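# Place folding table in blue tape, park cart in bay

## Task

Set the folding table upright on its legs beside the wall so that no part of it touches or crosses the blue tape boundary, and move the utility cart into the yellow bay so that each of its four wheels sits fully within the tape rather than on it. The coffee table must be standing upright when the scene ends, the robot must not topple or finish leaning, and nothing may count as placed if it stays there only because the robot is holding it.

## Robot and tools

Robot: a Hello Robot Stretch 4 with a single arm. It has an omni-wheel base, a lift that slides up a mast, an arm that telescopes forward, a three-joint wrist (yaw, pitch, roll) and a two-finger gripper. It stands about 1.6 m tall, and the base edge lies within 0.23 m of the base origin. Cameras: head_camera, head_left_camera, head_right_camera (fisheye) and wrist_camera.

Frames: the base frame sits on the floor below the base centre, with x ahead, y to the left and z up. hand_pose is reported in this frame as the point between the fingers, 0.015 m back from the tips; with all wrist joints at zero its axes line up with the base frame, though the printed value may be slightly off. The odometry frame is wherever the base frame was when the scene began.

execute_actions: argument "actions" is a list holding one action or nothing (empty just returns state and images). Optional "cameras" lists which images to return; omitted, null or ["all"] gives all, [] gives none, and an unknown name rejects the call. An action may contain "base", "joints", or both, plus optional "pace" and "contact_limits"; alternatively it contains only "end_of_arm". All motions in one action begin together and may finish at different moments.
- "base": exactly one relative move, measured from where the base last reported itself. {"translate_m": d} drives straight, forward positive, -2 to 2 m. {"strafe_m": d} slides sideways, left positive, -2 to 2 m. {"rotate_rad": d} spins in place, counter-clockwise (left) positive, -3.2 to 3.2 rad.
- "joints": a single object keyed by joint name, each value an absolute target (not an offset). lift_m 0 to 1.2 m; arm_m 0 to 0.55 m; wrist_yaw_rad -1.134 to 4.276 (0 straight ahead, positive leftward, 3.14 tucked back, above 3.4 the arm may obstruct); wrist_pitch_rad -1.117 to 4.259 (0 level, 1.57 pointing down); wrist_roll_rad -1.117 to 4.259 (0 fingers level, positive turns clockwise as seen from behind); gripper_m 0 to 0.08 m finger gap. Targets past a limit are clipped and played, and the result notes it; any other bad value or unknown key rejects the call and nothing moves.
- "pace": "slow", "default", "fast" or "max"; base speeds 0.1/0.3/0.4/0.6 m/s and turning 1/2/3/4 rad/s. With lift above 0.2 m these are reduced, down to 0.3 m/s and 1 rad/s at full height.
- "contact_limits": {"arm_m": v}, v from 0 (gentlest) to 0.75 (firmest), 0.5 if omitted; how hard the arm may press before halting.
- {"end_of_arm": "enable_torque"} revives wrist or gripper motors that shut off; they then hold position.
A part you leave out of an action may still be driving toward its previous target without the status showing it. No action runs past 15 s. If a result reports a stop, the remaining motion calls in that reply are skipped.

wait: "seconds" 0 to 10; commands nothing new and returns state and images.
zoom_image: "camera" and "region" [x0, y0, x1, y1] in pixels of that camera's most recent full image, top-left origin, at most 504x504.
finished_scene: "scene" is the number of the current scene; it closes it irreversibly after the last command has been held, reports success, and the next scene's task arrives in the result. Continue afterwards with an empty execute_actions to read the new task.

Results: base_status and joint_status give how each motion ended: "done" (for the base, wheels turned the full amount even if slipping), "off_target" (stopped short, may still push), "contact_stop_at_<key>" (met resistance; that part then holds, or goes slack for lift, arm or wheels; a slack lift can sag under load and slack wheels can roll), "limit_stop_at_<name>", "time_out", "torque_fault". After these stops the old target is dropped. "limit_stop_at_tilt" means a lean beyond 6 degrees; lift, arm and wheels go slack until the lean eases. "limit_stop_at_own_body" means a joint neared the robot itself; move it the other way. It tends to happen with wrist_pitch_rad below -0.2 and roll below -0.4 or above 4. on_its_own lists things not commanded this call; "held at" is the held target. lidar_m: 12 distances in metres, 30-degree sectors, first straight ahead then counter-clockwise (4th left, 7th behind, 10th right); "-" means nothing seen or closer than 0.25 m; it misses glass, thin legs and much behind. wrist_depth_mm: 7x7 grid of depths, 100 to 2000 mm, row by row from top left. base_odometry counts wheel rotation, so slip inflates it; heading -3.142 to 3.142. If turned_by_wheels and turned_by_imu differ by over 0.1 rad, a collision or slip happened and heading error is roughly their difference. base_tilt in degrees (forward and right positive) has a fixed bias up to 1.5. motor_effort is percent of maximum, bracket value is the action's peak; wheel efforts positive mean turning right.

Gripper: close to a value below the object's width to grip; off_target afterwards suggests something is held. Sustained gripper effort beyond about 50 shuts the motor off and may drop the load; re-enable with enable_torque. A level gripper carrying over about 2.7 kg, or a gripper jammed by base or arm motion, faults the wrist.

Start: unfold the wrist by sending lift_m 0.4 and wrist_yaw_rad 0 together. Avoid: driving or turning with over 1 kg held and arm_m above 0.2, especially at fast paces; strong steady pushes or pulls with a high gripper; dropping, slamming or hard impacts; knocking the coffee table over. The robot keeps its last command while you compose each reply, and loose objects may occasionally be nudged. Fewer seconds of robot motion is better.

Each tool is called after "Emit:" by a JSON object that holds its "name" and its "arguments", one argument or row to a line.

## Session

Emit:
{"name": "execute_actions", "arguments": {
  "actions": []
}}

Scene clock: 0.00 s.
base_odometry: x=+0.000 y=+0.000 heading=+0.000 (m, m, rad; odometry frame)
turned_by_wheels: +0.000 (rad since the last result)
turned_by_imu: +0.000 (rad since the last result)
base_tilt: forward=+0.7 right=+1.3 (deg)
lidar_m: 1.12 0.82 0.79 0.84 0.88 0.83 0.86 1.23 1.27 1.28 1.77 1.67
base_status: not commanded
joint_positions: lift_m=+0.208 arm_m=+0.001 wrist_yaw_rad=+3.042 wrist_pitch_rad=-0.005 wrist_roll_rad=-0.017 gripper_m=+0.040
joint_status: not commanded
motor_effort: lift_m=+22 arm_m=-1 wrist_yaw_rad=-1 wrist_pitch_rad=-9 wrist_roll_rad=+0 gripper_m=+0 wheel_0=-1 wheel_1=+0 wheel_2=+1 (%)
hand_pose: x=-0.0315 y=+0.1081 z=+0.3875 quat_wxyz=(+0.050, +0.002, -0.009, +0.999) (m; base frame)
wrist_depth_mm: 140 144 - - - - 820 / 107 142 1098 1025 931 854 809 / 110 141 1078 991 931 842 788 / 132 152 1060 976 904 842 759 / - 1160 1078 960 891 820 778 / 1576 1182 1025 960 878 820 750 / 1078 1160 160 991 831 798 759
pictures: head_camera, head_left_camera, head_right_camera, wrist_camera
Images, in order (width x height): head_camera 420x560, head_left_camera 420x672, head_right_camera 420x672, wrist_camera 616x392.

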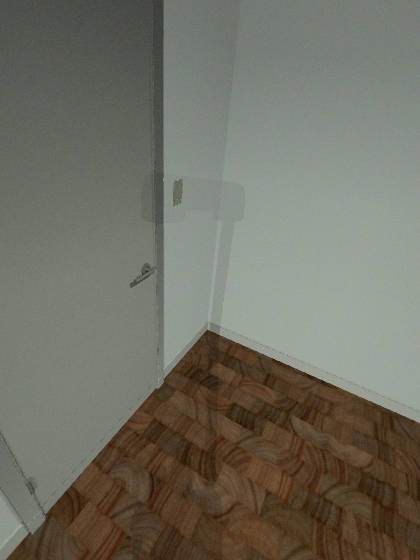

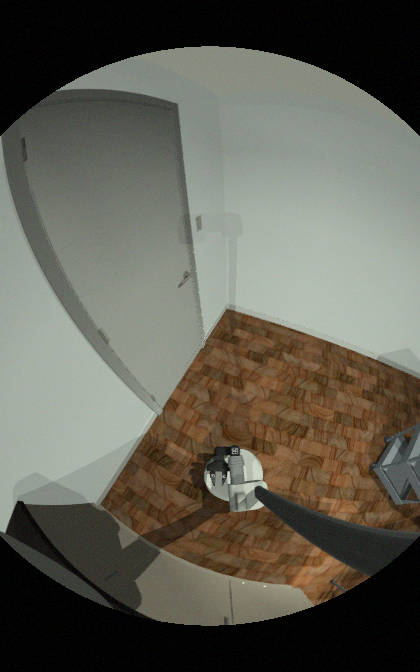

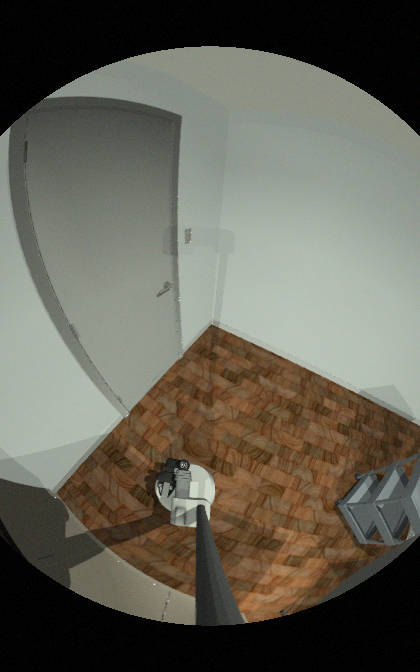

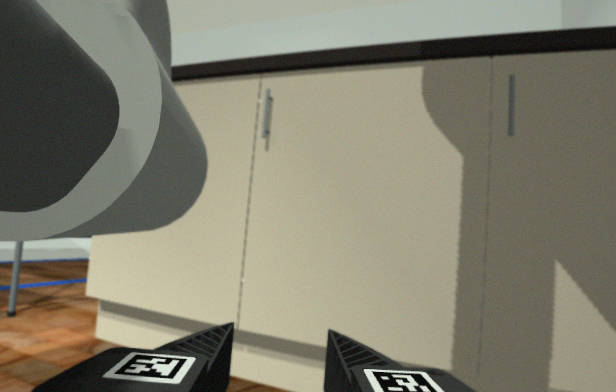

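Emit:
{"name": "execute_actions", "arguments": {
  "actions": [
    {"base":{"rotate_rad":-2.0}}
  ],
  "cameras": ["head_camera","head_left_camera","head_right_camera"]
}}

Scene clock: 9.83 s.
base_odometry: x=+0.000 y=+0.000 heading=-2.000 (m, m, rad; odometry frame)
turned_by_wheels: -2.000 (rad since the last result)
turned_by_imu: -2.026 (rad since the last result)
base_tilt: forward=+0.7 right=+1.3 (deg)
lidar_m: 1.28 1.44 1.72 1.69 1.05 0.81 0.80 0.86 0.85 0.83 0.90 1.31
base_status: done
joint_positions: lift_m=+0.208 arm_m=+0.001 wrist_yaw_rad=+3.042 wrist_pitch_rad=-0.005 wrist_roll_rad=-0.017 gripper_m=+0.040
joint_status: not commanded
motor_effort: lift_m=+22(22) arm_m=-1(1) wrist_yaw_rad=-1(0) wrist_pitch_rad=-8(9) wrist_roll_rad=+1(1) gripper_m=+0(0) wheel_0=+0(6) wheel_1=-1(2) wheel_2=-2(9) (%)
hand_pose: x=-0.0315 y=+0.1081 z=+0.3875 quat_wxyz=(+0.050, +0.002, -0.009, +0.999) (m; base frame)
wrist_depth_mm: 140 144 931 960 946 960 1008 / 107 142 931 960 931 960 960 / 111 141 917 917 931 960 946 / 132 151 917 917 931 946 931 / 854 891 891 917 917 917 931 / 854 878 891 891 904 904 931 / 842 878 160 866 891 904 904
pictures: head_camera, head_left_camera, head_right_camera
Images, in order (width x height): head_camera 420x560, head_left_camera 420x672, head_right_camera 420x672.

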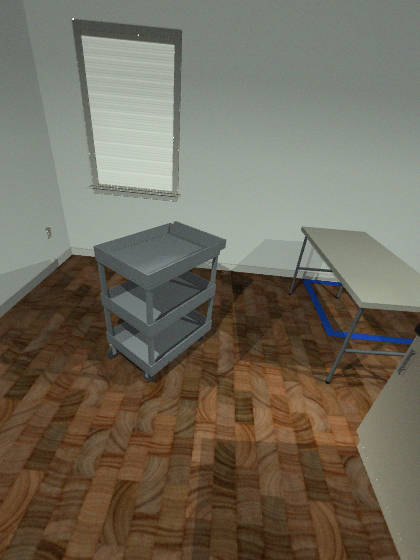

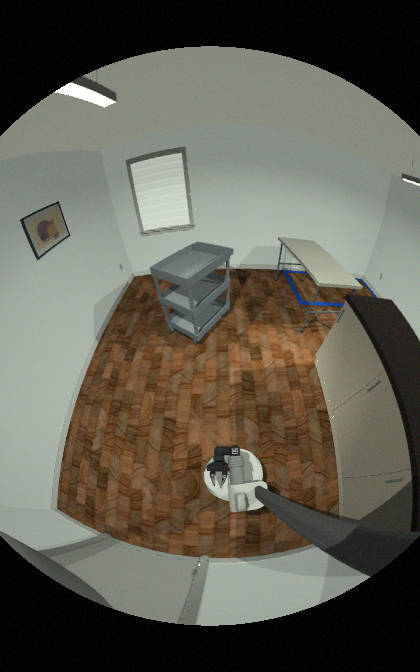

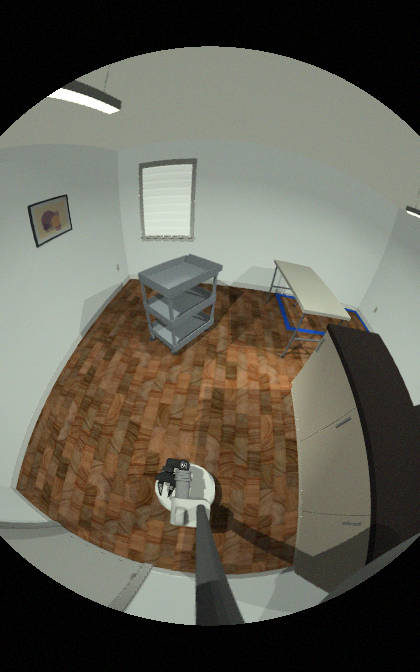

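Emit:
{"name": "execute_actions", "arguments": {
  "actions": [
    {"base":{"rotate_rad":-0.2}}
  ],
  "cameras": []
}}

Emit:
{"name": "execute_actions", "arguments": {
  "actions": [
    {"base":{"translate_m":1.0},"pace":"fast"}
  ]
}}

Scene clock: 21.13 s.
base_odometry: x=+0.000 y=+0.000 heading=-2.200 (m, m, rad; odometry frame)
turned_by_wheels: -0.200 (rad since the last result)
turned_by_imu: -0.203 (rad since the last result)
base_tilt: forward=+0.7 right=+1.3 (deg)
lidar_m: 1.44 1.26 1.84 1.68 1.31 0.87 0.79 0.81 0.89 0.80 0.86 1.07
base_status: done
joint_positions: lift_m=+0.208 arm_m=+0.001 wrist_yaw_rad=+3.042 wrist_pitch_rad=-0.005 wrist_roll_rad=-0.017 gripper_m=+0.040
joint_status: not commanded
motor_effort: lift_m=+22(22) arm_m=-1(1) wrist_yaw_rad=-1(1) wrist_pitch_rad=-9(10) wrist_roll_rad=+1(1) gripper_m=+0(0) wheel_0=+2(5) wheel_1=+0(3) wheel_2=+0(7) (%)
hand_pose: x=-0.0315 y=+0.1081 z=+0.3875 quat_wxyz=(+0.050, +0.002, -0.009, +0.999) (m; base frame)
wrist_depth_mm: 140 144 931 976 1042 1118 1229 / 107 142 946 960 1042 1098 1205 / 110 141 931 976 1025 1098 1229 / 131 151 904 991 1008 1118 1205 / 820 854 904 960 1008 1078 1229 / 820 842 891 946 991 1098 1160 / 809 820 160 917 976 1042 1160
pictures: none
No camera images: the call's "cameras" was empty. Leave "cameras" out to get every camera's image.

Scene clock: 25.00 s.
base_odometry: x=-0.588 y=-0.809 heading=-2.200 (m, m, rad; odometry frame)
turned_by_wheels: +0.000 (rad since the last result)
turned_by_imu: -0.004 (rad since the last result)
base_tilt: forward=+0.7 right=+1.3 (deg)
lidar_m: 0.74 0.51 0.46 1.81 1.84 1.95 1.79 1.20 0.77 0.70 0.81 0.91
base_status: done
joint_positions: lift_m=+0.208 arm_m=+0.001 wrist_yaw_rad=+3.042 wrist_pitch_rad=-0.005 wrist_roll_rad=-0.017 gripper_m=+0.040
joint_status: not commanded
motor_effort: lift_m=+22(22) arm_m=-1(1) wrist_yaw_rad=-1(1) wrist_pitch_rad=-9(9) wrist_roll_rad=+0(1) gripper_m=+0(0) wheel_0=-1(5) wheel_1=-2(9) wheel_2=+0(13) (%)
hand_pose: x=-0.0315 y=+0.1081 z=+0.3875 quat_wxyz=(+0.050, +0.002, -0.009, +0.999) (m; base frame)
wrist_depth_mm: 140 144 1863 - - - - / 107 142 1921 - - - 1921 / 110 141 1921 - - - 1921 / 131 151 1921 - - - 1921 / 1618 1756 1863 1921 - - 1756 / 1576 1756 1863 1983 - - 1756 / 1098 1205 160 1138 1308 1397 1499
pictures: head_camera, head_left_camera, head_right_camera, wrist_camera
Images, in order (width x height): head_camera 420x560, head_left_camera 420x672, head_right_camera 420x672, wrist_camera 616x392.

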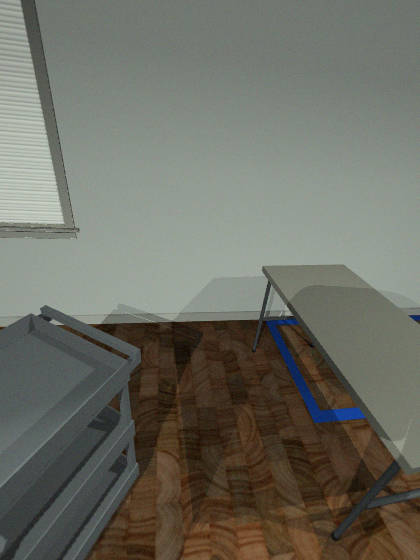

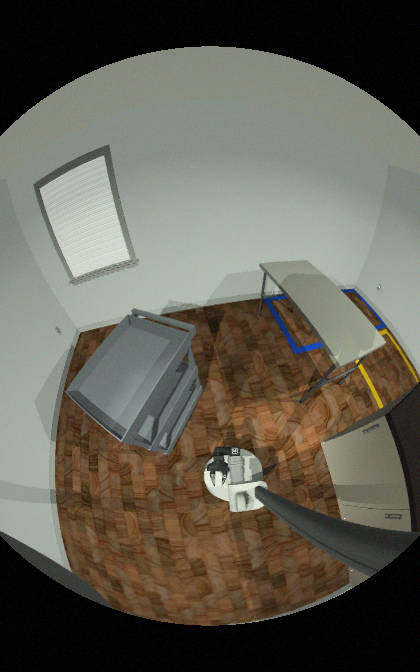

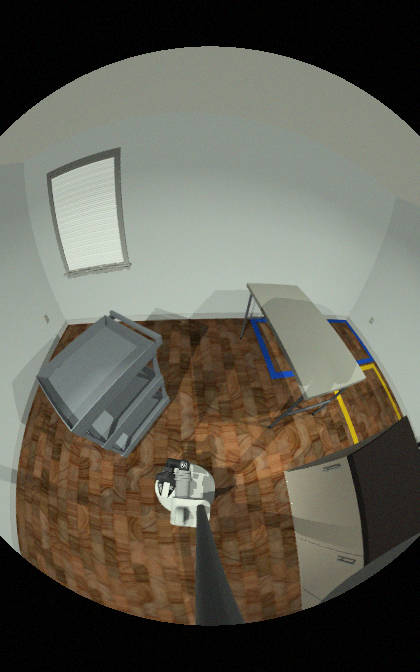

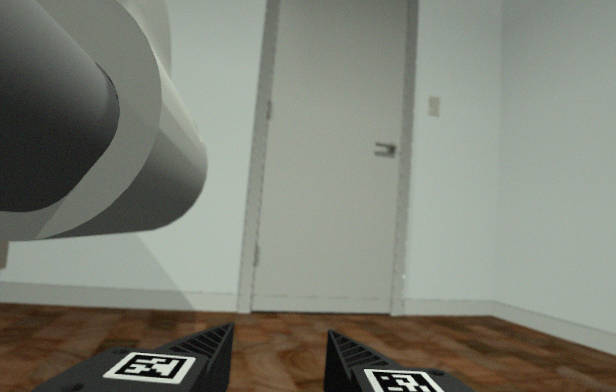

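Emit:
{"name": "execute_actions", "arguments": {
  "actions": [
    {"base":{"strafe_m":-0.1}}
  ],
  "cameras": []
}}

Emit:
{"name": "execute_actions", "arguments": {
  "actions": [
    {"base":{"translate_m":0.4}}
  ]
}}

Scene clock: 45.67 s.
base_odometry: x=-0.669 y=-0.750 heading=-2.200 (m, m, rad; odometry frame)
turned_by_wheels: +0.000 (rad since the last result)
turned_by_imu: -0.001 (rad since the last result)
base_tilt: forward=+0.7 right=+1.3 (deg)
lidar_m: 1.55 0.60 0.56 1.89 1.92 1.94 1.78 1.03 0.68 0.60 0.75 0.78
base_status: done
joint_positions: lift_m=+0.208 arm_m=+0.001 wrist_yaw_rad=+3.042 wrist_pitch_rad=-0.005 wrist_roll_rad=-0.017 gripper_m=+0.040
joint_status: not commanded
motor_effort: lift_m=+22(22) arm_m=-1(1) wrist_yaw_rad=+0(0) wrist_pitch_rad=-9(10) wrist_roll_rad=+1(2) gripper_m=+0(0) wheel_0=+1(8) wheel_1=+1(9) wheel_2=-1(2) (%)
hand_pose: x=-0.0315 y=+0.1081 z=+0.3875 quat_wxyz=(+0.050, +0.002, -0.009, +0.999) (m; base frame)
wrist_depth_mm: 140 144 1921 - - - - / 107 142 1921 - - - - / 111 141 1921 - - - - / 131 151 1863 1983 - - - / 1618 1756 1863 1863 - - 1921 / 1618 1708 1756 1863 - - 1863 / 1078 1205 159 1138 1308 1397 1464
pictures: none
No camera images: the call's "cameras" was empty. Leave "cameras" out to get every camera's image.

Scene clock: 48.47 s.
base_odometry: x=-0.905 y=-1.073 heading=-2.200 (m, m, rad; odometry frame)
turned_by_wheels: +0.000 (rad since the last result)
turned_by_imu: -0.002 (rad since the last result)
base_tilt: forward=+0.7 right=+1.3 (deg)
lidar_m: 1.55 0.42 0.37 0.40 0.55 2.38 2.19 0.94 0.70 0.55 0.56 0.68
base_status: done
joint_positions: lift_m=+0.208 arm_m=+0.001 wrist_yaw_rad=+3.042 wrist_pitch_rad=-0.005 wrist_roll_rad=-0.017 gripper_m=+0.040
joint_status: not commanded
motor_effort: lift_m=+22(22) arm_m=-1(1) wrist_yaw_rad=-1(1) wrist_pitch_rad=-11(8) wrist_roll_rad=+0(1) gripper_m=+0(0) wheel_0=+0(6) wheel_1=+0(6) wheel_2=+1(10) (%)
hand_pose: x=-0.0315 y=+0.1081 z=+0.3875 quat_wxyz=(+0.050, +0.002, -0.009, +0.999) (m; base frame)
wrist_depth_mm: 140 144 - - - - - / 107 143 - - - - - / 110 141 - - - - - / 132 152 - - - - - / 1661 - - - - - - / 1537 1808 1921 - - - 1921 / 1098 1182 160 1138 1336 1430 1397
pictures: head_camera, head_left_camera, head_right_camera, wrist_camera
Images, in order (width x height): head_camera 420x560, head_left_camera 420x672, head_right_camera 420x672, wrist_camera 616x392.

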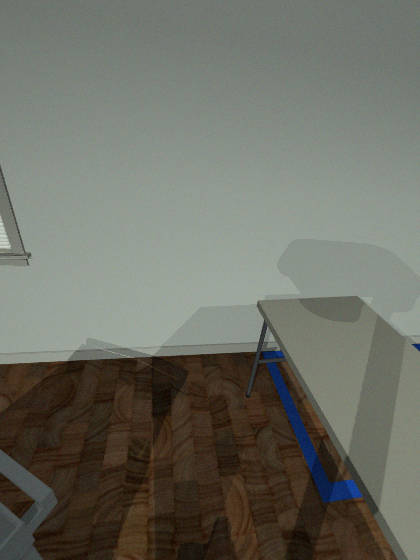

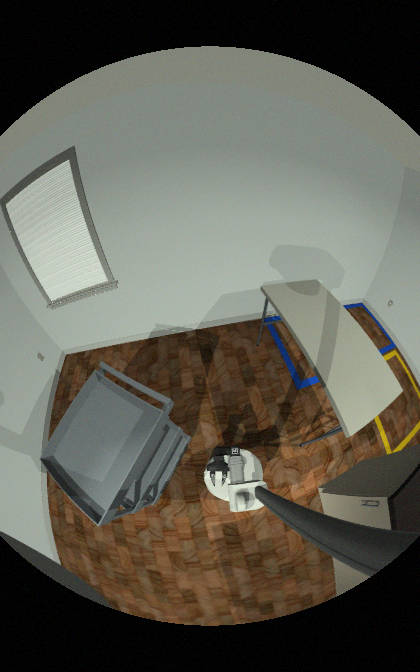

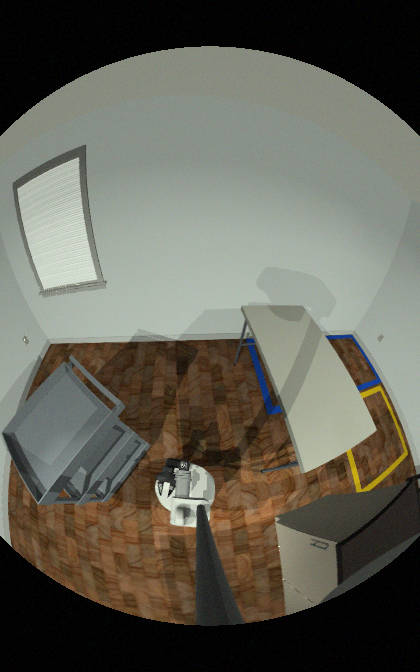

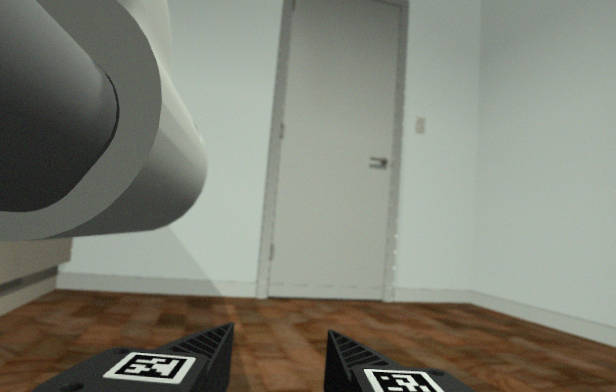

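Emit:
{"name": "execute_actions", "arguments": {
  "actions": [
    {"base":{"translate_m":0.17},"pace":"slow"}
  ],
  "cameras": []
}}

Emit:
{"name": "execute_actions", "arguments": {
  "actions": [
    {"base":{"strafe_m":-0.45},"pace":"slow"}
  ]
}}

Scene clock: 57.07 s.
base_odometry: x=-1.005 y=-1.210 heading=-2.200 (m, m, rad; odometry frame)
turned_by_wheels: +0.000 (rad since the last result)
turned_by_imu: -0.001 (rad since the last result)
base_tilt: forward=+0.7 right=+1.3 (deg)
lidar_m: 1.37 1.41 0.31 0.32 0.43 2.54 2.35 0.92 0.77 0.50 0.51 0.67
base_status: done
joint_positions: lift_m=+0.208 arm_m=+0.001 wrist_yaw_rad=+3.042 wrist_pitch_rad=-0.005 wrist_roll_rad=-0.017 gripper_m=+0.040
joint_status: not commanded
motor_effort: lift_m=+22(22) arm_m=-1(1) wrist_yaw_rad=-1(1) wrist_pitch_rad=-7(8) wrist_roll_rad=+1(0) gripper_m=+0(0) wheel_0=+4(6) wheel_1=+1(2) wheel_2=-2(8) (%)
hand_pose: x=-0.0315 y=+0.1081 z=+0.3875 quat_wxyz=(+0.050, +0.002, -0.009, +0.999) (m; base frame)
wrist_depth_mm: 140 144 - - - - - / 107 142 - - - - - / 111 141 - - - - - / 132 151 - - - - - / 1499 - - - - - - / 1464 1756 1863 - - - 1863 / 1098 1205 160 1138 1308 1430 1336
pictures: none
No camera images: the call's "cameras" was empty. Leave "cameras" out to get every camera's image.

Scene clock: 62.70 s.
base_odometry: x=-1.368 y=-0.946 heading=-2.200 (m, m, rad; odometry frame)
turned_by_wheels: +0.000 (rad since the last result)
turned_by_imu: -0.001 (rad since the last result)
base_tilt: forward=+0.7 right=+1.3 (deg)
lidar_m: 0.34 1.46 0.74 0.74 0.98 2.51 0.75 0.50 0.25 0.25 0.25 0.25
base_status: done
joint_positions: lift_m=+0.208 arm_m=+0.001 wrist_yaw_rad=+3.042 wrist_pitch_rad=-0.005 wrist_roll_rad=-0.017 gripper_m=+0.040
joint_status: not commanded
motor_effort: lift_m=+22(22) arm_m=-1(1) wrist_yaw_rad=+0(1) wrist_pitch_rad=-9(10) wrist_roll_rad=+0(1) gripper_m=+0(0) wheel_0=+5(7) wheel_1=-3(8) wheel_2=-2(4) (%)
hand_pose: x=-0.0315 y=+0.1081 z=+0.3875 quat_wxyz=(+0.050, +0.002, -0.009, +0.999) (m; base frame)
wrist_depth_mm: 140 144 - - - - - / 107 143 - - - - - / 111 141 - - - - - / 132 152 - - - - - / 530 1118 - - - - - / 535 1366 1808 - - - - / 525 878 160 1138 1308 1397 1464
pictures: head_camera, head_left_camera, head_right_camera, wrist_camera
Images, in order (width x height): head_camera 420x560, head_left_camera 420x672, head_right_camera 420x672, wrist_camera 616x392.

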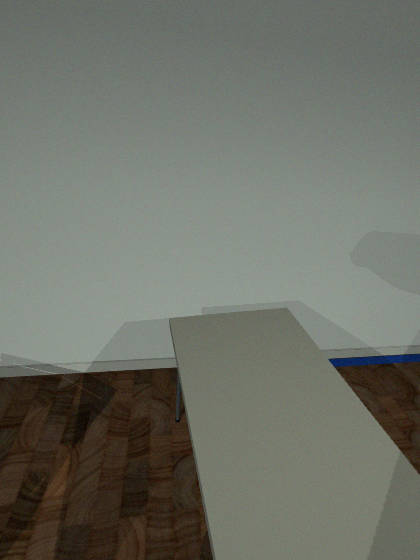

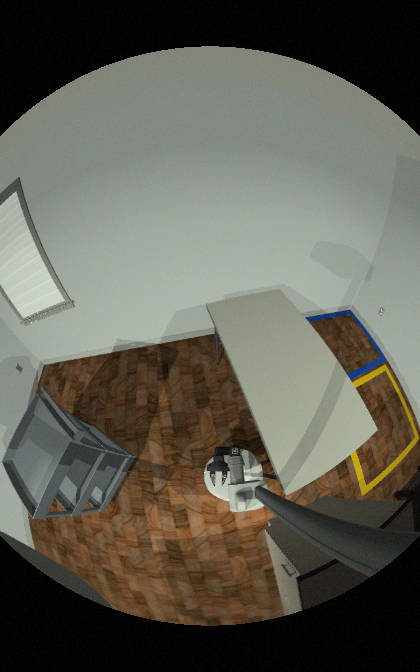

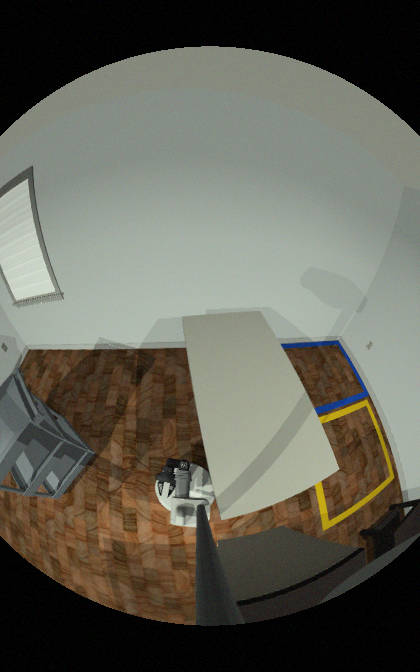

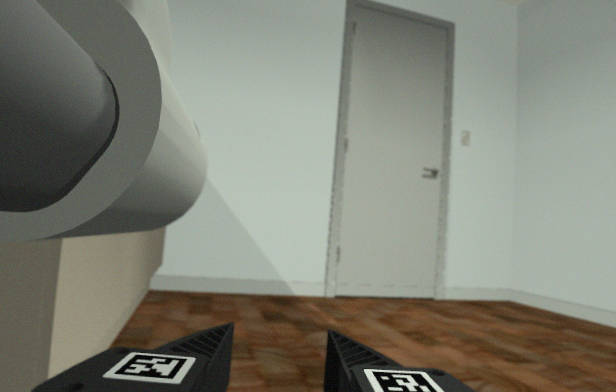

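Emit:
{"name": "execute_actions", "arguments": {
  "actions": [
    {"base":{"strafe_m":-0.3},"pace":"slow"}
  ],
  "cameras": ["head_left_camera","head_right_camera"]
}}

Scene clock: 79.10 s.
base_odometry: x=-1.611 y=-0.769 heading=-2.200 (m, m, rad; odometry frame)
turned_by_wheels: +0.000 (rad since the last result)
turned_by_imu: -0.002 (rad since the last result)
base_tilt: forward=+0.7 right=+1.3 (deg)
lidar_m: 0.25 0.66 1.41 1.03 1.36 0.52 0.43 0.45 0.26 0.25 0.25 0.25
base_status: done
joint_positions: lift_m=+0.208 arm_m=+0.001 wrist_yaw_rad=+3.042 wrist_pitch_rad=-0.005 wrist_roll_rad=-0.017 gripper_m=+0.040
joint_status: not commanded
motor_effort: lift_m=+22(22) arm_m=-1(1) wrist_yaw_rad=-1(0) wrist_pitch_rad=-10(10) wrist_roll_rad=+1(1) gripper_m=+0(0) wheel_0=+5(9) wheel_1=-3(11) wheel_2=+0(0) (%)
hand_pose: x=-0.0315 y=+0.1081 z=+0.3875 quat_wxyz=(+0.050, +0.002, -0.009, +0.999) (m; base frame)
wrist_depth_mm: 140 144 591 - - - - / 107 142 574 - - - - / 111 141 574 - - - - / 131 151 559 - - - - / 496 525 564 - - - - / 496 525 554 - - - - / 488 508 159 1118 1281 1397 1430
pictures: head_left_camera, head_right_camera
Images, in order (width x height): head_left_camera 420x672, head_right_camera 420x672.

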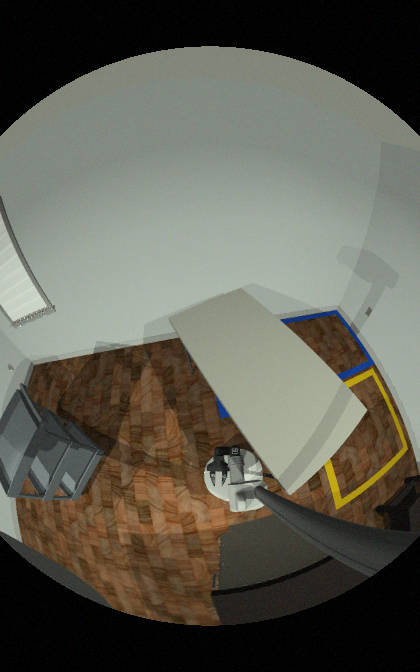

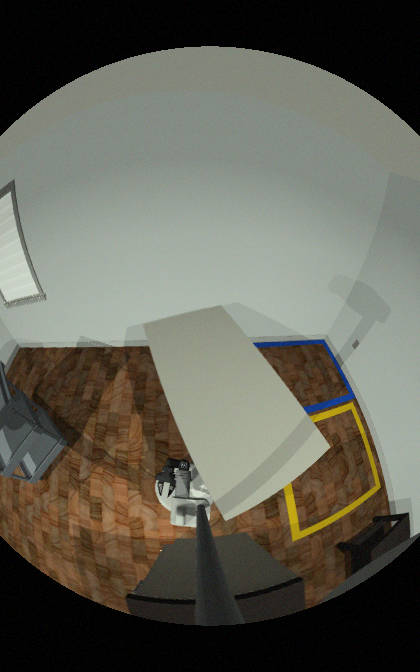

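Emit:
{"name": "execute_actions", "arguments": {
  "actions": [
    {"base":{"strafe_m":-0.3},"pace":"slow"}
  ],
  "cameras": ["head_left_camera","head_right_camera"]
}}

Scene clock: 87.50 s.
base_odometry: x=-1.853 y=-0.593 heading=-2.200 (m, m, rad; odometry frame)
turned_by_wheels: +0.000 (rad since the last result)
turned_by_imu: -0.001 (rad since the last result)
base_tilt: forward=+0.7 right=+1.3 (deg)
lidar_m: 0.25 0.25 1.94 1.33 3.08 0.45 0.39 0.39 1.29 0.25 0.25 0.25
base_status: done
joint_positions: lift_m=+0.208 arm_m=+0.001 wrist_yaw_rad=+3.042 wrist_pitch_rad=-0.005 wrist_roll_rad=-0.017 gripper_m=+0.040
joint_status: not commanded
motor_effort: lift_m=+22(22) arm_m=-1(1) wrist_yaw_rad=-1(1) wrist_pitch_rad=-8(12) wrist_roll_rad=+1(1) gripper_m=+0(0) wheel_0=+4(11) wheel_1=-3(9) wheel_2=+1(1) (%)
hand_pose: x=-0.0315 y=+0.1081 z=+0.3875 quat_wxyz=(+0.050, +0.002, -0.009, +0.999) (m; base frame)
wrist_depth_mm: 140 144 539 574 615 - - / 107 143 539 574 609 - - / 111 141 525 564 609 - - / 132 151 525 559 597 - - / 477 492 521 559 597 - - / 854 492 517 554 591 - - / 960 473 160 539 574 1336 1464
pictures: head_left_camera, head_right_camera
Images, in order (width x height): head_left_camera 420x672, head_right_camera 420x672.

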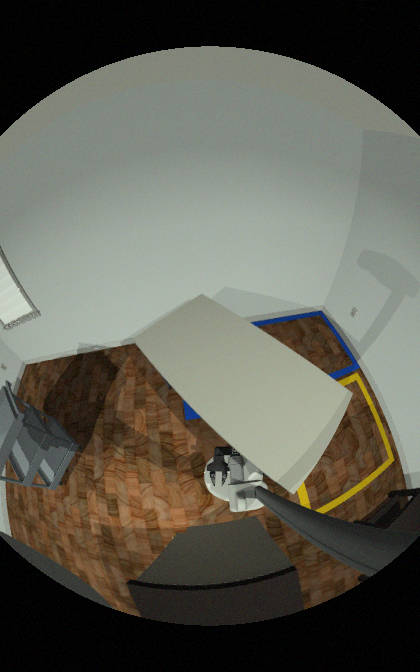

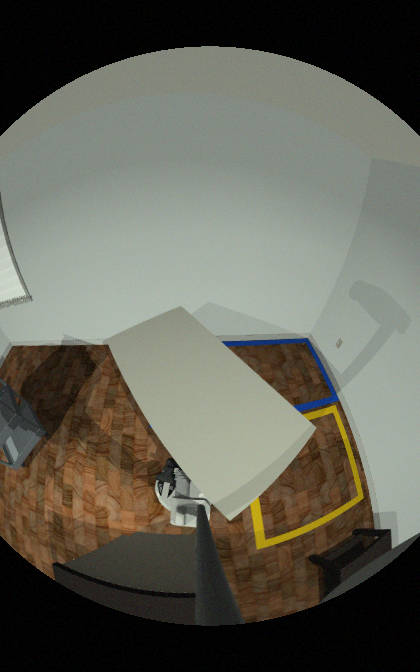

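Emit:
{"name": "execute_actions", "arguments": {
  "actions": [
    {"base":{"translate_m":0.3},"pace":"slow"}
  ],
  "cameras": ["head_left_camera","head_right_camera"]
}}

Scene clock: 95.03 s.
base_odometry: x=-2.029 y=-0.835 heading=-2.200 (m, m, rad; odometry frame)
turned_by_wheels: +0.000 (rad since the last result)
turned_by_imu: -0.003 (rad since the last result)
base_tilt: forward=+0.7 right=+1.4 (deg)
lidar_m: 0.25 0.25 1.56 1.33 1.52 0.76 0.70 1.51 0.25 0.25 0.25 0.25
base_status: done
joint_positions: lift_m=+0.208 arm_m=+0.001 wrist_yaw_rad=+3.042 wrist_pitch_rad=-0.005 wrist_roll_rad=-0.017 gripper_m=+0.040
joint_status: not commanded
motor_effort: lift_m=+22(22) arm_m=-1(1) wrist_yaw_rad=-1(1) wrist_pitch_rad=-9(12) wrist_roll_rad=+0(1) gripper_m=+0(0) wheel_0=+4(6) wheel_1=-1(2) wheel_2=-6(9) (%)
hand_pose: x=-0.0315 y=+0.1081 z=+0.3875 quat_wxyz=(+0.050, +0.002, -0.009, +0.999) (m; base frame)
wrist_depth_mm: 140 144 842 - - - - / 107 142 831 891 960 - - / 111 141 831 878 991 - - / 132 151 820 878 - - - / - 778 809 854 - - - / 1618 768 798 842 1808 - - / 1098 750 160 831 891 1397 1499
pictures: head_left_camera, head_right_camera
Images, in order (width x height): head_left_camera 420x672, head_right_camera 420x672.

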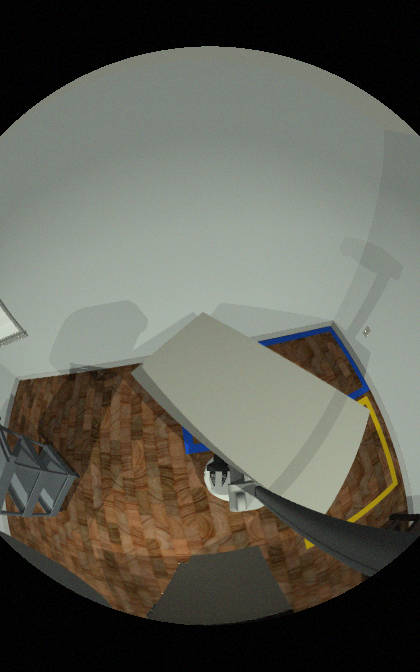

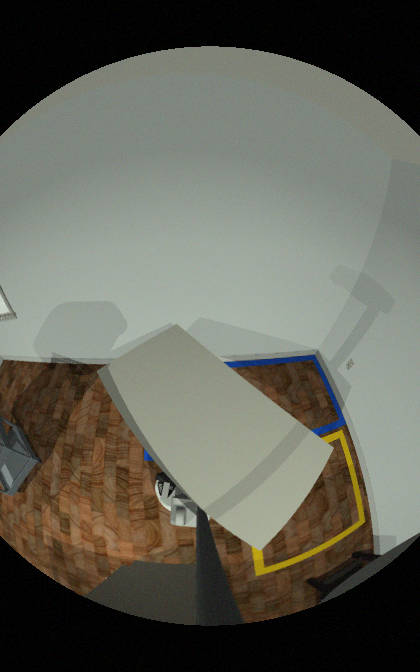

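Emit:
{"name": "execute_actions", "arguments": {
  "actions": [
    {"base":{"translate_m":-0.3}}
  ],
  "cameras": []
}}

Emit:
{"name": "execute_actions", "arguments": {
  "actions": [
    {"base":{"strafe_m":-0.25},"pace":"slow"}
  ],
  "cameras": ["head_left_camera"]
}}

Emit:
{"name": "execute_actions", "arguments": {
  "actions": [
    {"base":{"translate_m":0.35},"pace":"slow"}
  ],
  "cameras": ["head_left_camera","head_right_camera"]
}}

Scene clock: 104.70 s.
base_odometry: x=-1.853 y=-0.593 heading=-2.200 (m, m, rad; odometry frame)
turned_by_wheels: +0.000 (rad since the last result)
turned_by_imu: +0.000 (rad since the last result)
base_tilt: forward=+0.7 right=+1.4 (deg)
lidar_m: 0.29 0.49 1.91 1.34 3.06 0.44 0.39 0.41 1.29 0.29 0.25 0.25
base_status: done
joint_positions: lift_m=+0.208 arm_m=+0.001 wrist_yaw_rad=+3.042 wrist_pitch_rad=-0.005 wrist_roll_rad=-0.017 gripper_m=+0.040
joint_status: not commanded
motor_effort: lift_m=+22(22) arm_m=-1(1) wrist_yaw_rad=-1(1) wrist_pitch_rad=-8(9) wrist_roll_rad=+0(1) gripper_m=+0(0) wheel_0=-1(5) wheel_1=+1(5) wheel_2=-1(12) (%)
hand_pose: x=-0.0315 y=+0.1081 z=+0.3875 quat_wxyz=(+0.050, +0.002, -0.009, +0.999) (m; base frame)
wrist_depth_mm: 140 144 544 580 609 - - / 107 142 535 569 609 - - / 111 141 525 569 609 - - / 132 151 530 564 609 - - / 477 488 521 559 597 - - / 866 492 517 559 591 - - / 946 473 160 535 569 1336 1430
pictures: none
No camera images: the call's "cameras" was empty. Leave "cameras" out to get every camera's image.

Scene clock: 108.33 s.
base_odometry: x=-2.055 y=-0.446 heading=-2.200 (m, m, rad; odometry frame)
turned_by_wheels: +0.000 (rad since the last result)
turned_by_imu: +0.000 (rad since the last result)
base_tilt: forward=+0.7 right=+1.4 (deg)
lidar_m: 0.25 0.30 1.96 1.59 0.62 0.40 0.38 1.11 1.15 1.47 0.25 0.25
base_status: done
joint_positions: lift_m=+0.208 arm_m=+0.001 wrist_yaw_rad=+3.042 wrist_pitch_rad=-0.005 wrist_roll_rad=-0.017 gripper_m=+0.040
joint_status: not commanded
motor_effort: lift_m=+22(22) arm_m=-1(1) wrist_yaw_rad=+0(1) wrist_pitch_rad=-11(10) wrist_roll_rad=+1(1) gripper_m=+0(0) wheel_0=+5(8) wheel_1=-3(6) wheel_2=-1(5) (%)
hand_pose: x=-0.0315 y=+0.1081 z=+0.3875 quat_wxyz=(+0.050, +0.002, -0.009, +0.999) (m; base frame)
wrist_depth_mm: 140 144 - 549 580 627 683 / 107 142 - 539 569 615 676 / 110 141 820 535 569 615 654 / 132 151 931 530 569 615 654 / - - 1281 525 554 597 654 / 1576 1756 1008 521 559 597 640 / 1098 1205 160 504 539 580 634
pictures: head_left_camera
Images, in order (width x height): head_left_camera 420x672.

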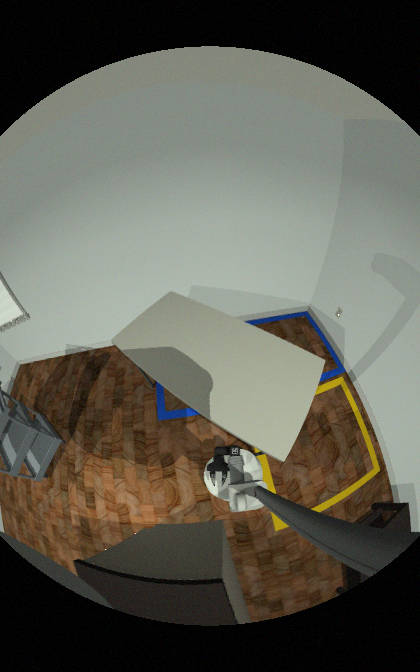

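Scene clock: 113.10 s.
base_odometry: x=-2.261 y=-0.728 heading=-2.200 (m, m, rad; odometry frame)
turned_by_wheels: +0.000 (rad since the last result)
turned_by_imu: -0.002 (rad since the last result)
base_tilt: forward=+0.7 right=+1.3 (deg)
lidar_m: 0.25 0.25 0.25 1.59 1.78 0.78 0.76 1.39 0.25 0.25 0.25 0.25
base_status: done
joint_positions: lift_m=+0.208 arm_m=+0.001 wrist_yaw_rad=+3.042 wrist_pitch_rad=-0.005 wrist_roll_rad=-0.017 gripper_m=+0.040
joint_status: not commanded
motor_effort: lift_m=+22(22) arm_m=-1(1) wrist_yaw_rad=-2(1) wrist_pitch_rad=-9(10) wrist_roll_rad=+1(1) gripper_m=+0(0) wheel_0=+3(8) wheel_1=+0(2) wheel_2=-5(11) (%)
hand_pose: x=-0.0315 y=+0.1081 z=+0.3875 quat_wxyz=(+0.050, +0.002, -0.009, +0.999) (m; base frame)
wrist_depth_mm: 140 144 - - - - - / 107 142 - 904 991 - - / 111 141 1255 904 960 - - / 132 151 1430 891 960 - - / - - - 878 931 - - / 1576 1756 1464 878 917 - - / 1060 1182 160 842 891 1336 1464
pictures: head_left_camera, head_right_camera
Images, in order (width x height): head_left_camera 420x672, head_right_camera 420x672.

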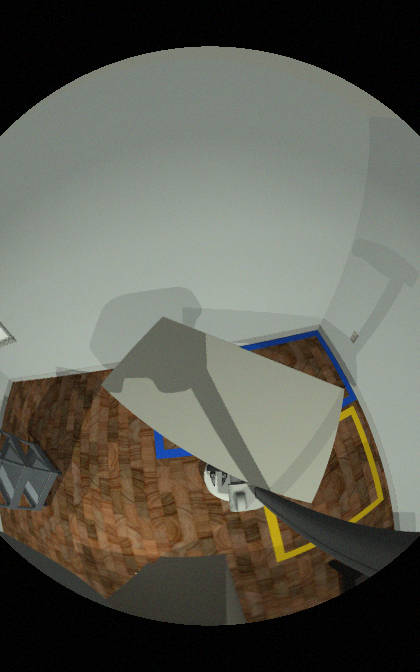

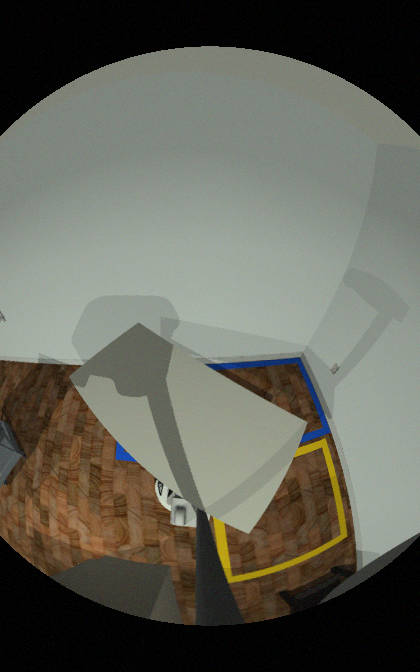

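Emit:
{"name": "execute_actions", "arguments": {
  "actions": [
    {"base":{"translate_m":0.35},"pace":"slow"}
  ],
  "cameras": ["head_left_camera","head_right_camera"]
}}

Scene clock: 123.30 s.
base_odometry: x=-2.466 y=-1.011 heading=-2.200 (m, m, rad; odometry frame)
turned_by_wheels: +0.000 (rad since the last result)
turned_by_imu: -0.004 (rad since the last result)
base_tilt: forward=+0.6 right=+1.3 (deg)
lidar_m: 0.25 0.25 0.25 1.81 1.66 1.16 1.10 1.70 0.25 0.25 0.25 0.25
base_status: done
joint_positions: lift_m=+0.208 arm_m=+0.001 wrist_yaw_rad=+3.042 wrist_pitch_rad=-0.005 wrist_roll_rad=-0.017 gripper_m=+0.040
joint_status: not commanded
motor_effort: lift_m=+22(22) arm_m=-1(1) wrist_yaw_rad=-1(1) wrist_pitch_rad=-9(11) wrist_roll_rad=+1(1) gripper_m=+0(0) wheel_0=+4(11) wheel_1=+1(3) wheel_2=-7(10) (%)
hand_pose: x=-0.0315 y=+0.1081 z=+0.3875 quat_wxyz=(+0.050, +0.002, -0.009, +0.999) (m; base frame)
wrist_depth_mm: 140 144 - - - - - / 107 142 - - - - - / 111 141 1756 1281 1366 - - / 132 151 1921 1255 1336 - - / - - - 1229 1281 - - / 1430 1756 1537 1205 1336 - - / 1098 1182 160 1118 1255 1397 1430
pictures: head_left_camera, head_right_camera
Images, in order (width x height): head_left_camera 420x672, head_right_camera 420x672.

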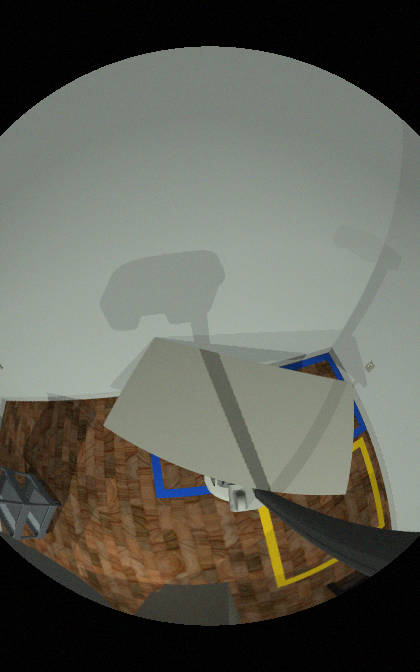

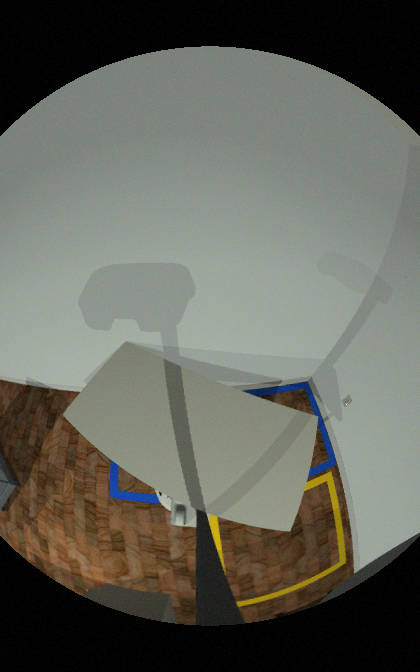

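Emit:
{"name": "execute_actions", "arguments": {
  "actions": [
    {"base":{"translate_m":-0.2}}
  ],
  "cameras": []
}}

Emit:
{"name": "execute_actions", "arguments": {
  "actions": [
    {"base":{"strafe_m":-0.22},"pace":"slow"}
  ],
  "cameras": ["head_left_camera"]
}}

Emit:
{"name": "execute_actions", "arguments": {
  "actions": [
    {"base":{"translate_m":0.35},"pace":"slow"}
  ],
  "cameras": ["head_left_camera","head_right_camera"]
}}

Scene clock: 131.20 s.
base_odometry: x=-2.349 y=-0.850 heading=-2.200 (m, m, rad; odometry frame)
turned_by_wheels: +0.000 (rad since the last result)
turned_by_imu: -0.001 (rad since the last result)
base_tilt: forward=+0.7 right=+1.3 (deg)
lidar_m: 0.25 0.25 0.47 1.59 1.69 0.96 0.91 1.51 1.53 0.28 0.25 0.25
base_status: done
joint_positions: lift_m=+0.208 arm_m=+0.001 wrist_yaw_rad=+3.042 wrist_pitch_rad=-0.005 wrist_roll_rad=-0.017 gripper_m=+0.040
joint_status: not commanded
motor_effort: lift_m=+22(22) arm_m=-1(1) wrist_yaw_rad=-1(1) wrist_pitch_rad=-9(10) wrist_roll_rad=+1(0) gripper_m=+0(0) wheel_0=-2(7) wheel_1=-1(4) wheel_2=-2(10) (%)
hand_pose: x=-0.0315 y=+0.1081 z=+0.3875 quat_wxyz=(+0.050, +0.002, -0.009, +0.999) (m; base frame)
wrist_depth_mm: 140 144 - - - - - / 107 142 - 1042 1160 - - / 111 141 1464 1060 1138 - - / 132 151 1618 1042 1138 - - / - - - 1025 1098 - - / 1576 1756 1464 1025 1060 - - / 1078 1205 160 991 1060 1366 1430
pictures: none
No camera images: the call's "cameras" was empty. Leave "cameras" out to get every camera's image.

Scene clock: 134.53 s.
base_odometry: x=-2.526 y=-0.720 heading=-2.200 (m, m, rad; odometry frame)
turned_by_wheels: +0.000 (rad since the last result)
turned_by_imu: -0.001 (rad since the last result)
base_tilt: forward=+0.7 right=+1.3 (deg)
lidar_m: 0.25 0.25 0.25 1.84 1.97 0.94 1.16 1.42 1.29 0.25 0.25 0.25
base_status: done
joint_positions: lift_m=+0.208 arm_m=+0.001 wrist_yaw_rad=+3.042 wrist_pitch_rad=-0.005 wrist_roll_rad=-0.017 gripper_m=+0.040
joint_status: not commanded
motor_effort: lift_m=+22(22) arm_m=-1(1) wrist_yaw_rad=-2(0) wrist_pitch_rad=-9(8) wrist_roll_rad=+1(1) gripper_m=+0(0) wheel_0=+2(7) wheel_1=-1(6) wheel_2=-1(1) (%)
hand_pose: x=-0.0315 y=+0.1081 z=+0.3875 quat_wxyz=(+0.050, +0.002, -0.009, +0.999) (m; base frame)
wrist_depth_mm: 140 144 - - - - - / 107 142 - - 1118 - - / 110 141 - 1397 1118 1160 - / 132 151 - 1336 1078 1160 - / 1430 - - 1281 1078 1160 - / 1397 1756 1921 1229 1060 1138 - / 1078 1182 160 1042 1042 1118 1430
pictures: head_left_camera
Images, in order (width x height): head_left_camera 420x672.

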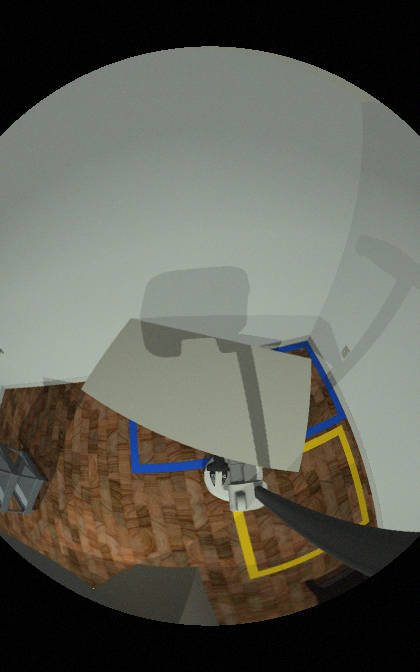

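Scene clock: 139.30 s.
base_odometry: x=-2.732 y=-1.003 heading=-2.201 (m, m, rad; odometry frame)
turned_by_wheels: +0.000 (rad since the last result)
turned_by_imu: -0.003 (rad since the last result)
base_tilt: forward=+0.7 right=+1.3 (deg)
lidar_m: 0.25 0.25 0.25 0.25 1.92 1.31 1.30 1.74 0.28 0.25 0.25 0.25
base_status: done
joint_positions: lift_m=+0.208 arm_m=+0.001 wrist_yaw_rad=+3.042 wrist_pitch_rad=-0.005 wrist_roll_rad=-0.017 gripper_m=+0.040
joint_status: not commanded
motor_effort: lift_m=+22(22) arm_m=-1(1) wrist_yaw_rad=-1(1) wrist_pitch_rad=-7(10) wrist_roll_rad=+1(1) gripper_m=+0(0) wheel_0=+2(4) wheel_1=+2(3) wheel_2=-7(10) (%)
hand_pose: x=-0.0315 y=+0.1081 z=+0.3875 quat_wxyz=(+0.050, +0.002, -0.009, +0.999) (m; base frame)
wrist_depth_mm: 140 144 - - - - - / 107 142 - - - - - / 111 141 - 1576 1499 - - / 131 152 - 1499 1499 - - / 1863 - - 1397 1464 - - / 1537 1756 1863 1397 1430 - - / 1060 1160 160 1138 1281 1464 1499
pictures: head_left_camera, head_right_camera
Images, in order (width x height): head_left_camera 420x672, head_right_camera 420x672.

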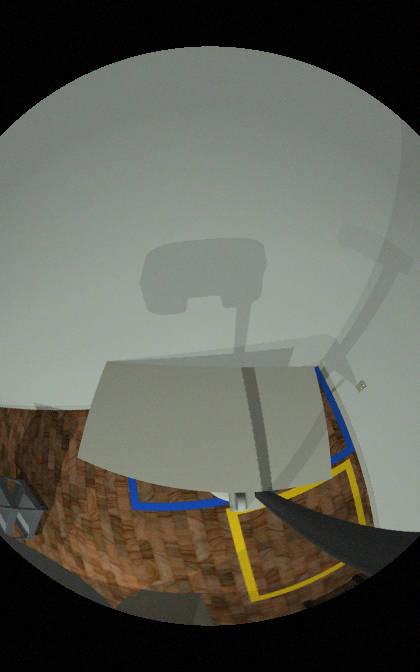

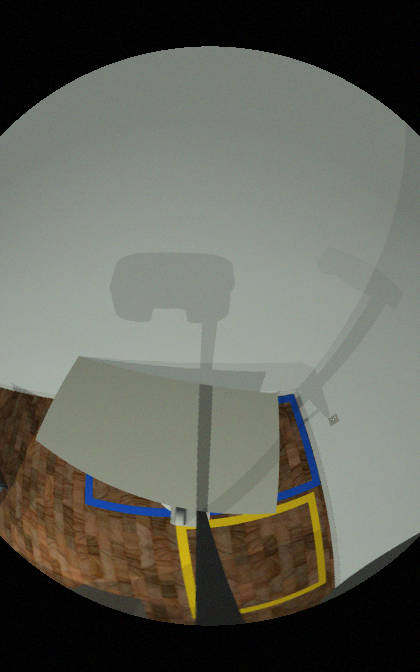

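Emit:
{"name": "execute_actions", "arguments": {
  "actions": [
    {"base":{"translate_m":-0.3},"pace":"slow"}
  ]
}}

Scene clock: 160.93 s.
base_odometry: x=-2.556 y=-0.760 heading=-2.201 (m, m, rad; odometry frame)
turned_by_wheels: +0.000 (rad since the last result)
turned_by_imu: +0.000 (rad since the last result)
base_tilt: forward=+0.7 right=+1.3 (deg)
lidar_m: 0.25 0.28 0.43 1.85 1.93 0.98 1.15 1.47 1.28 1.17 0.30 0.25
base_status: done
joint_positions: lift_m=+0.208 arm_m=+0.001 wrist_yaw_rad=+3.042 wrist_pitch_rad=-0.005 wrist_roll_rad=-0.017 gripper_m=+0.040
joint_status: not commanded
motor_effort: lift_m=+22(22) arm_m=-1(1) wrist_yaw_rad=-1(1) wrist_pitch_rad=-10(10) wrist_roll_rad=+1(1) gripper_m=+0(0) wheel_0=-1(5) wheel_1=+0(3) wheel_2=+1(9) (%)
hand_pose: x=-0.0315 y=+0.1081 z=+0.3875 quat_wxyz=(+0.050, +0.002, -0.009, +0.999) (m; base frame)
wrist_depth_mm: 140 144 - - - - - / 107 142 - - 1160 - - / 111 141 - 1397 1160 1255 - / 132 152 - 1366 1160 1205 - / 1576 - - 1281 1118 1205 - / 1336 1756 1921 1229 1098 1205 - / 1042 1205 160 1060 1060 1205 1430
pictures: head_camera, head_left_camera, head_right_camera, wrist_camera
Images, in order (width x height): head_camera 420x560, head_left_camera 420x672, head_right_camera 420x672, wrist_camera 616x392.

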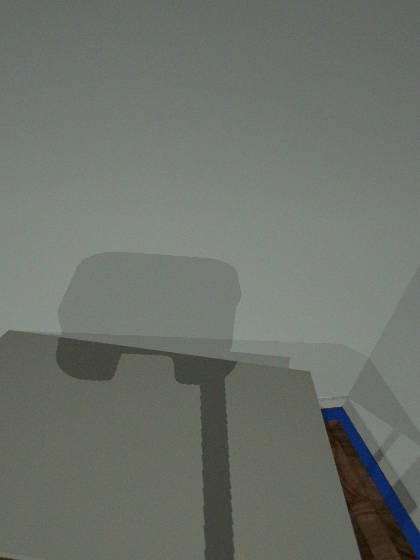

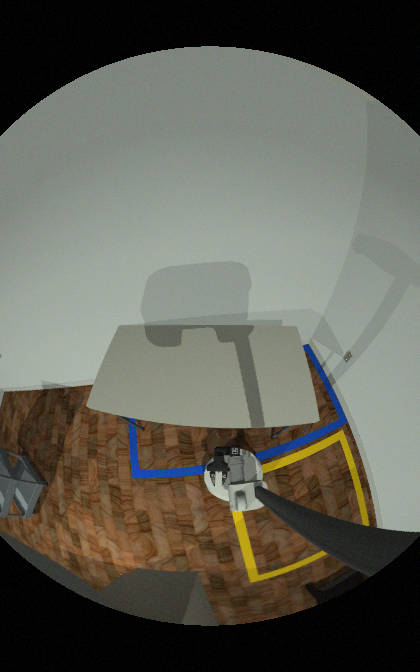

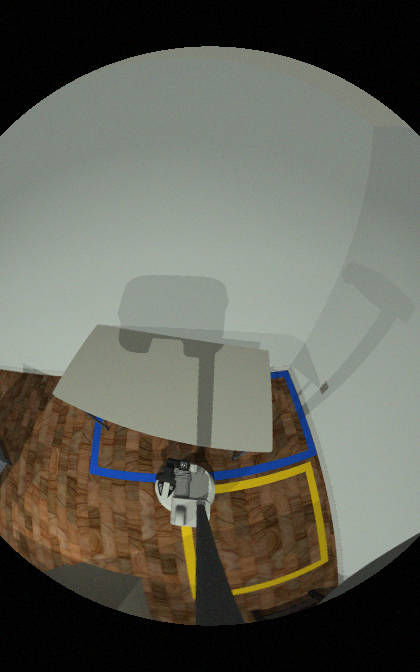

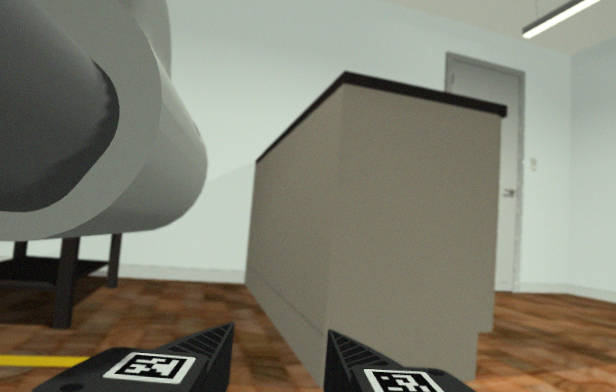

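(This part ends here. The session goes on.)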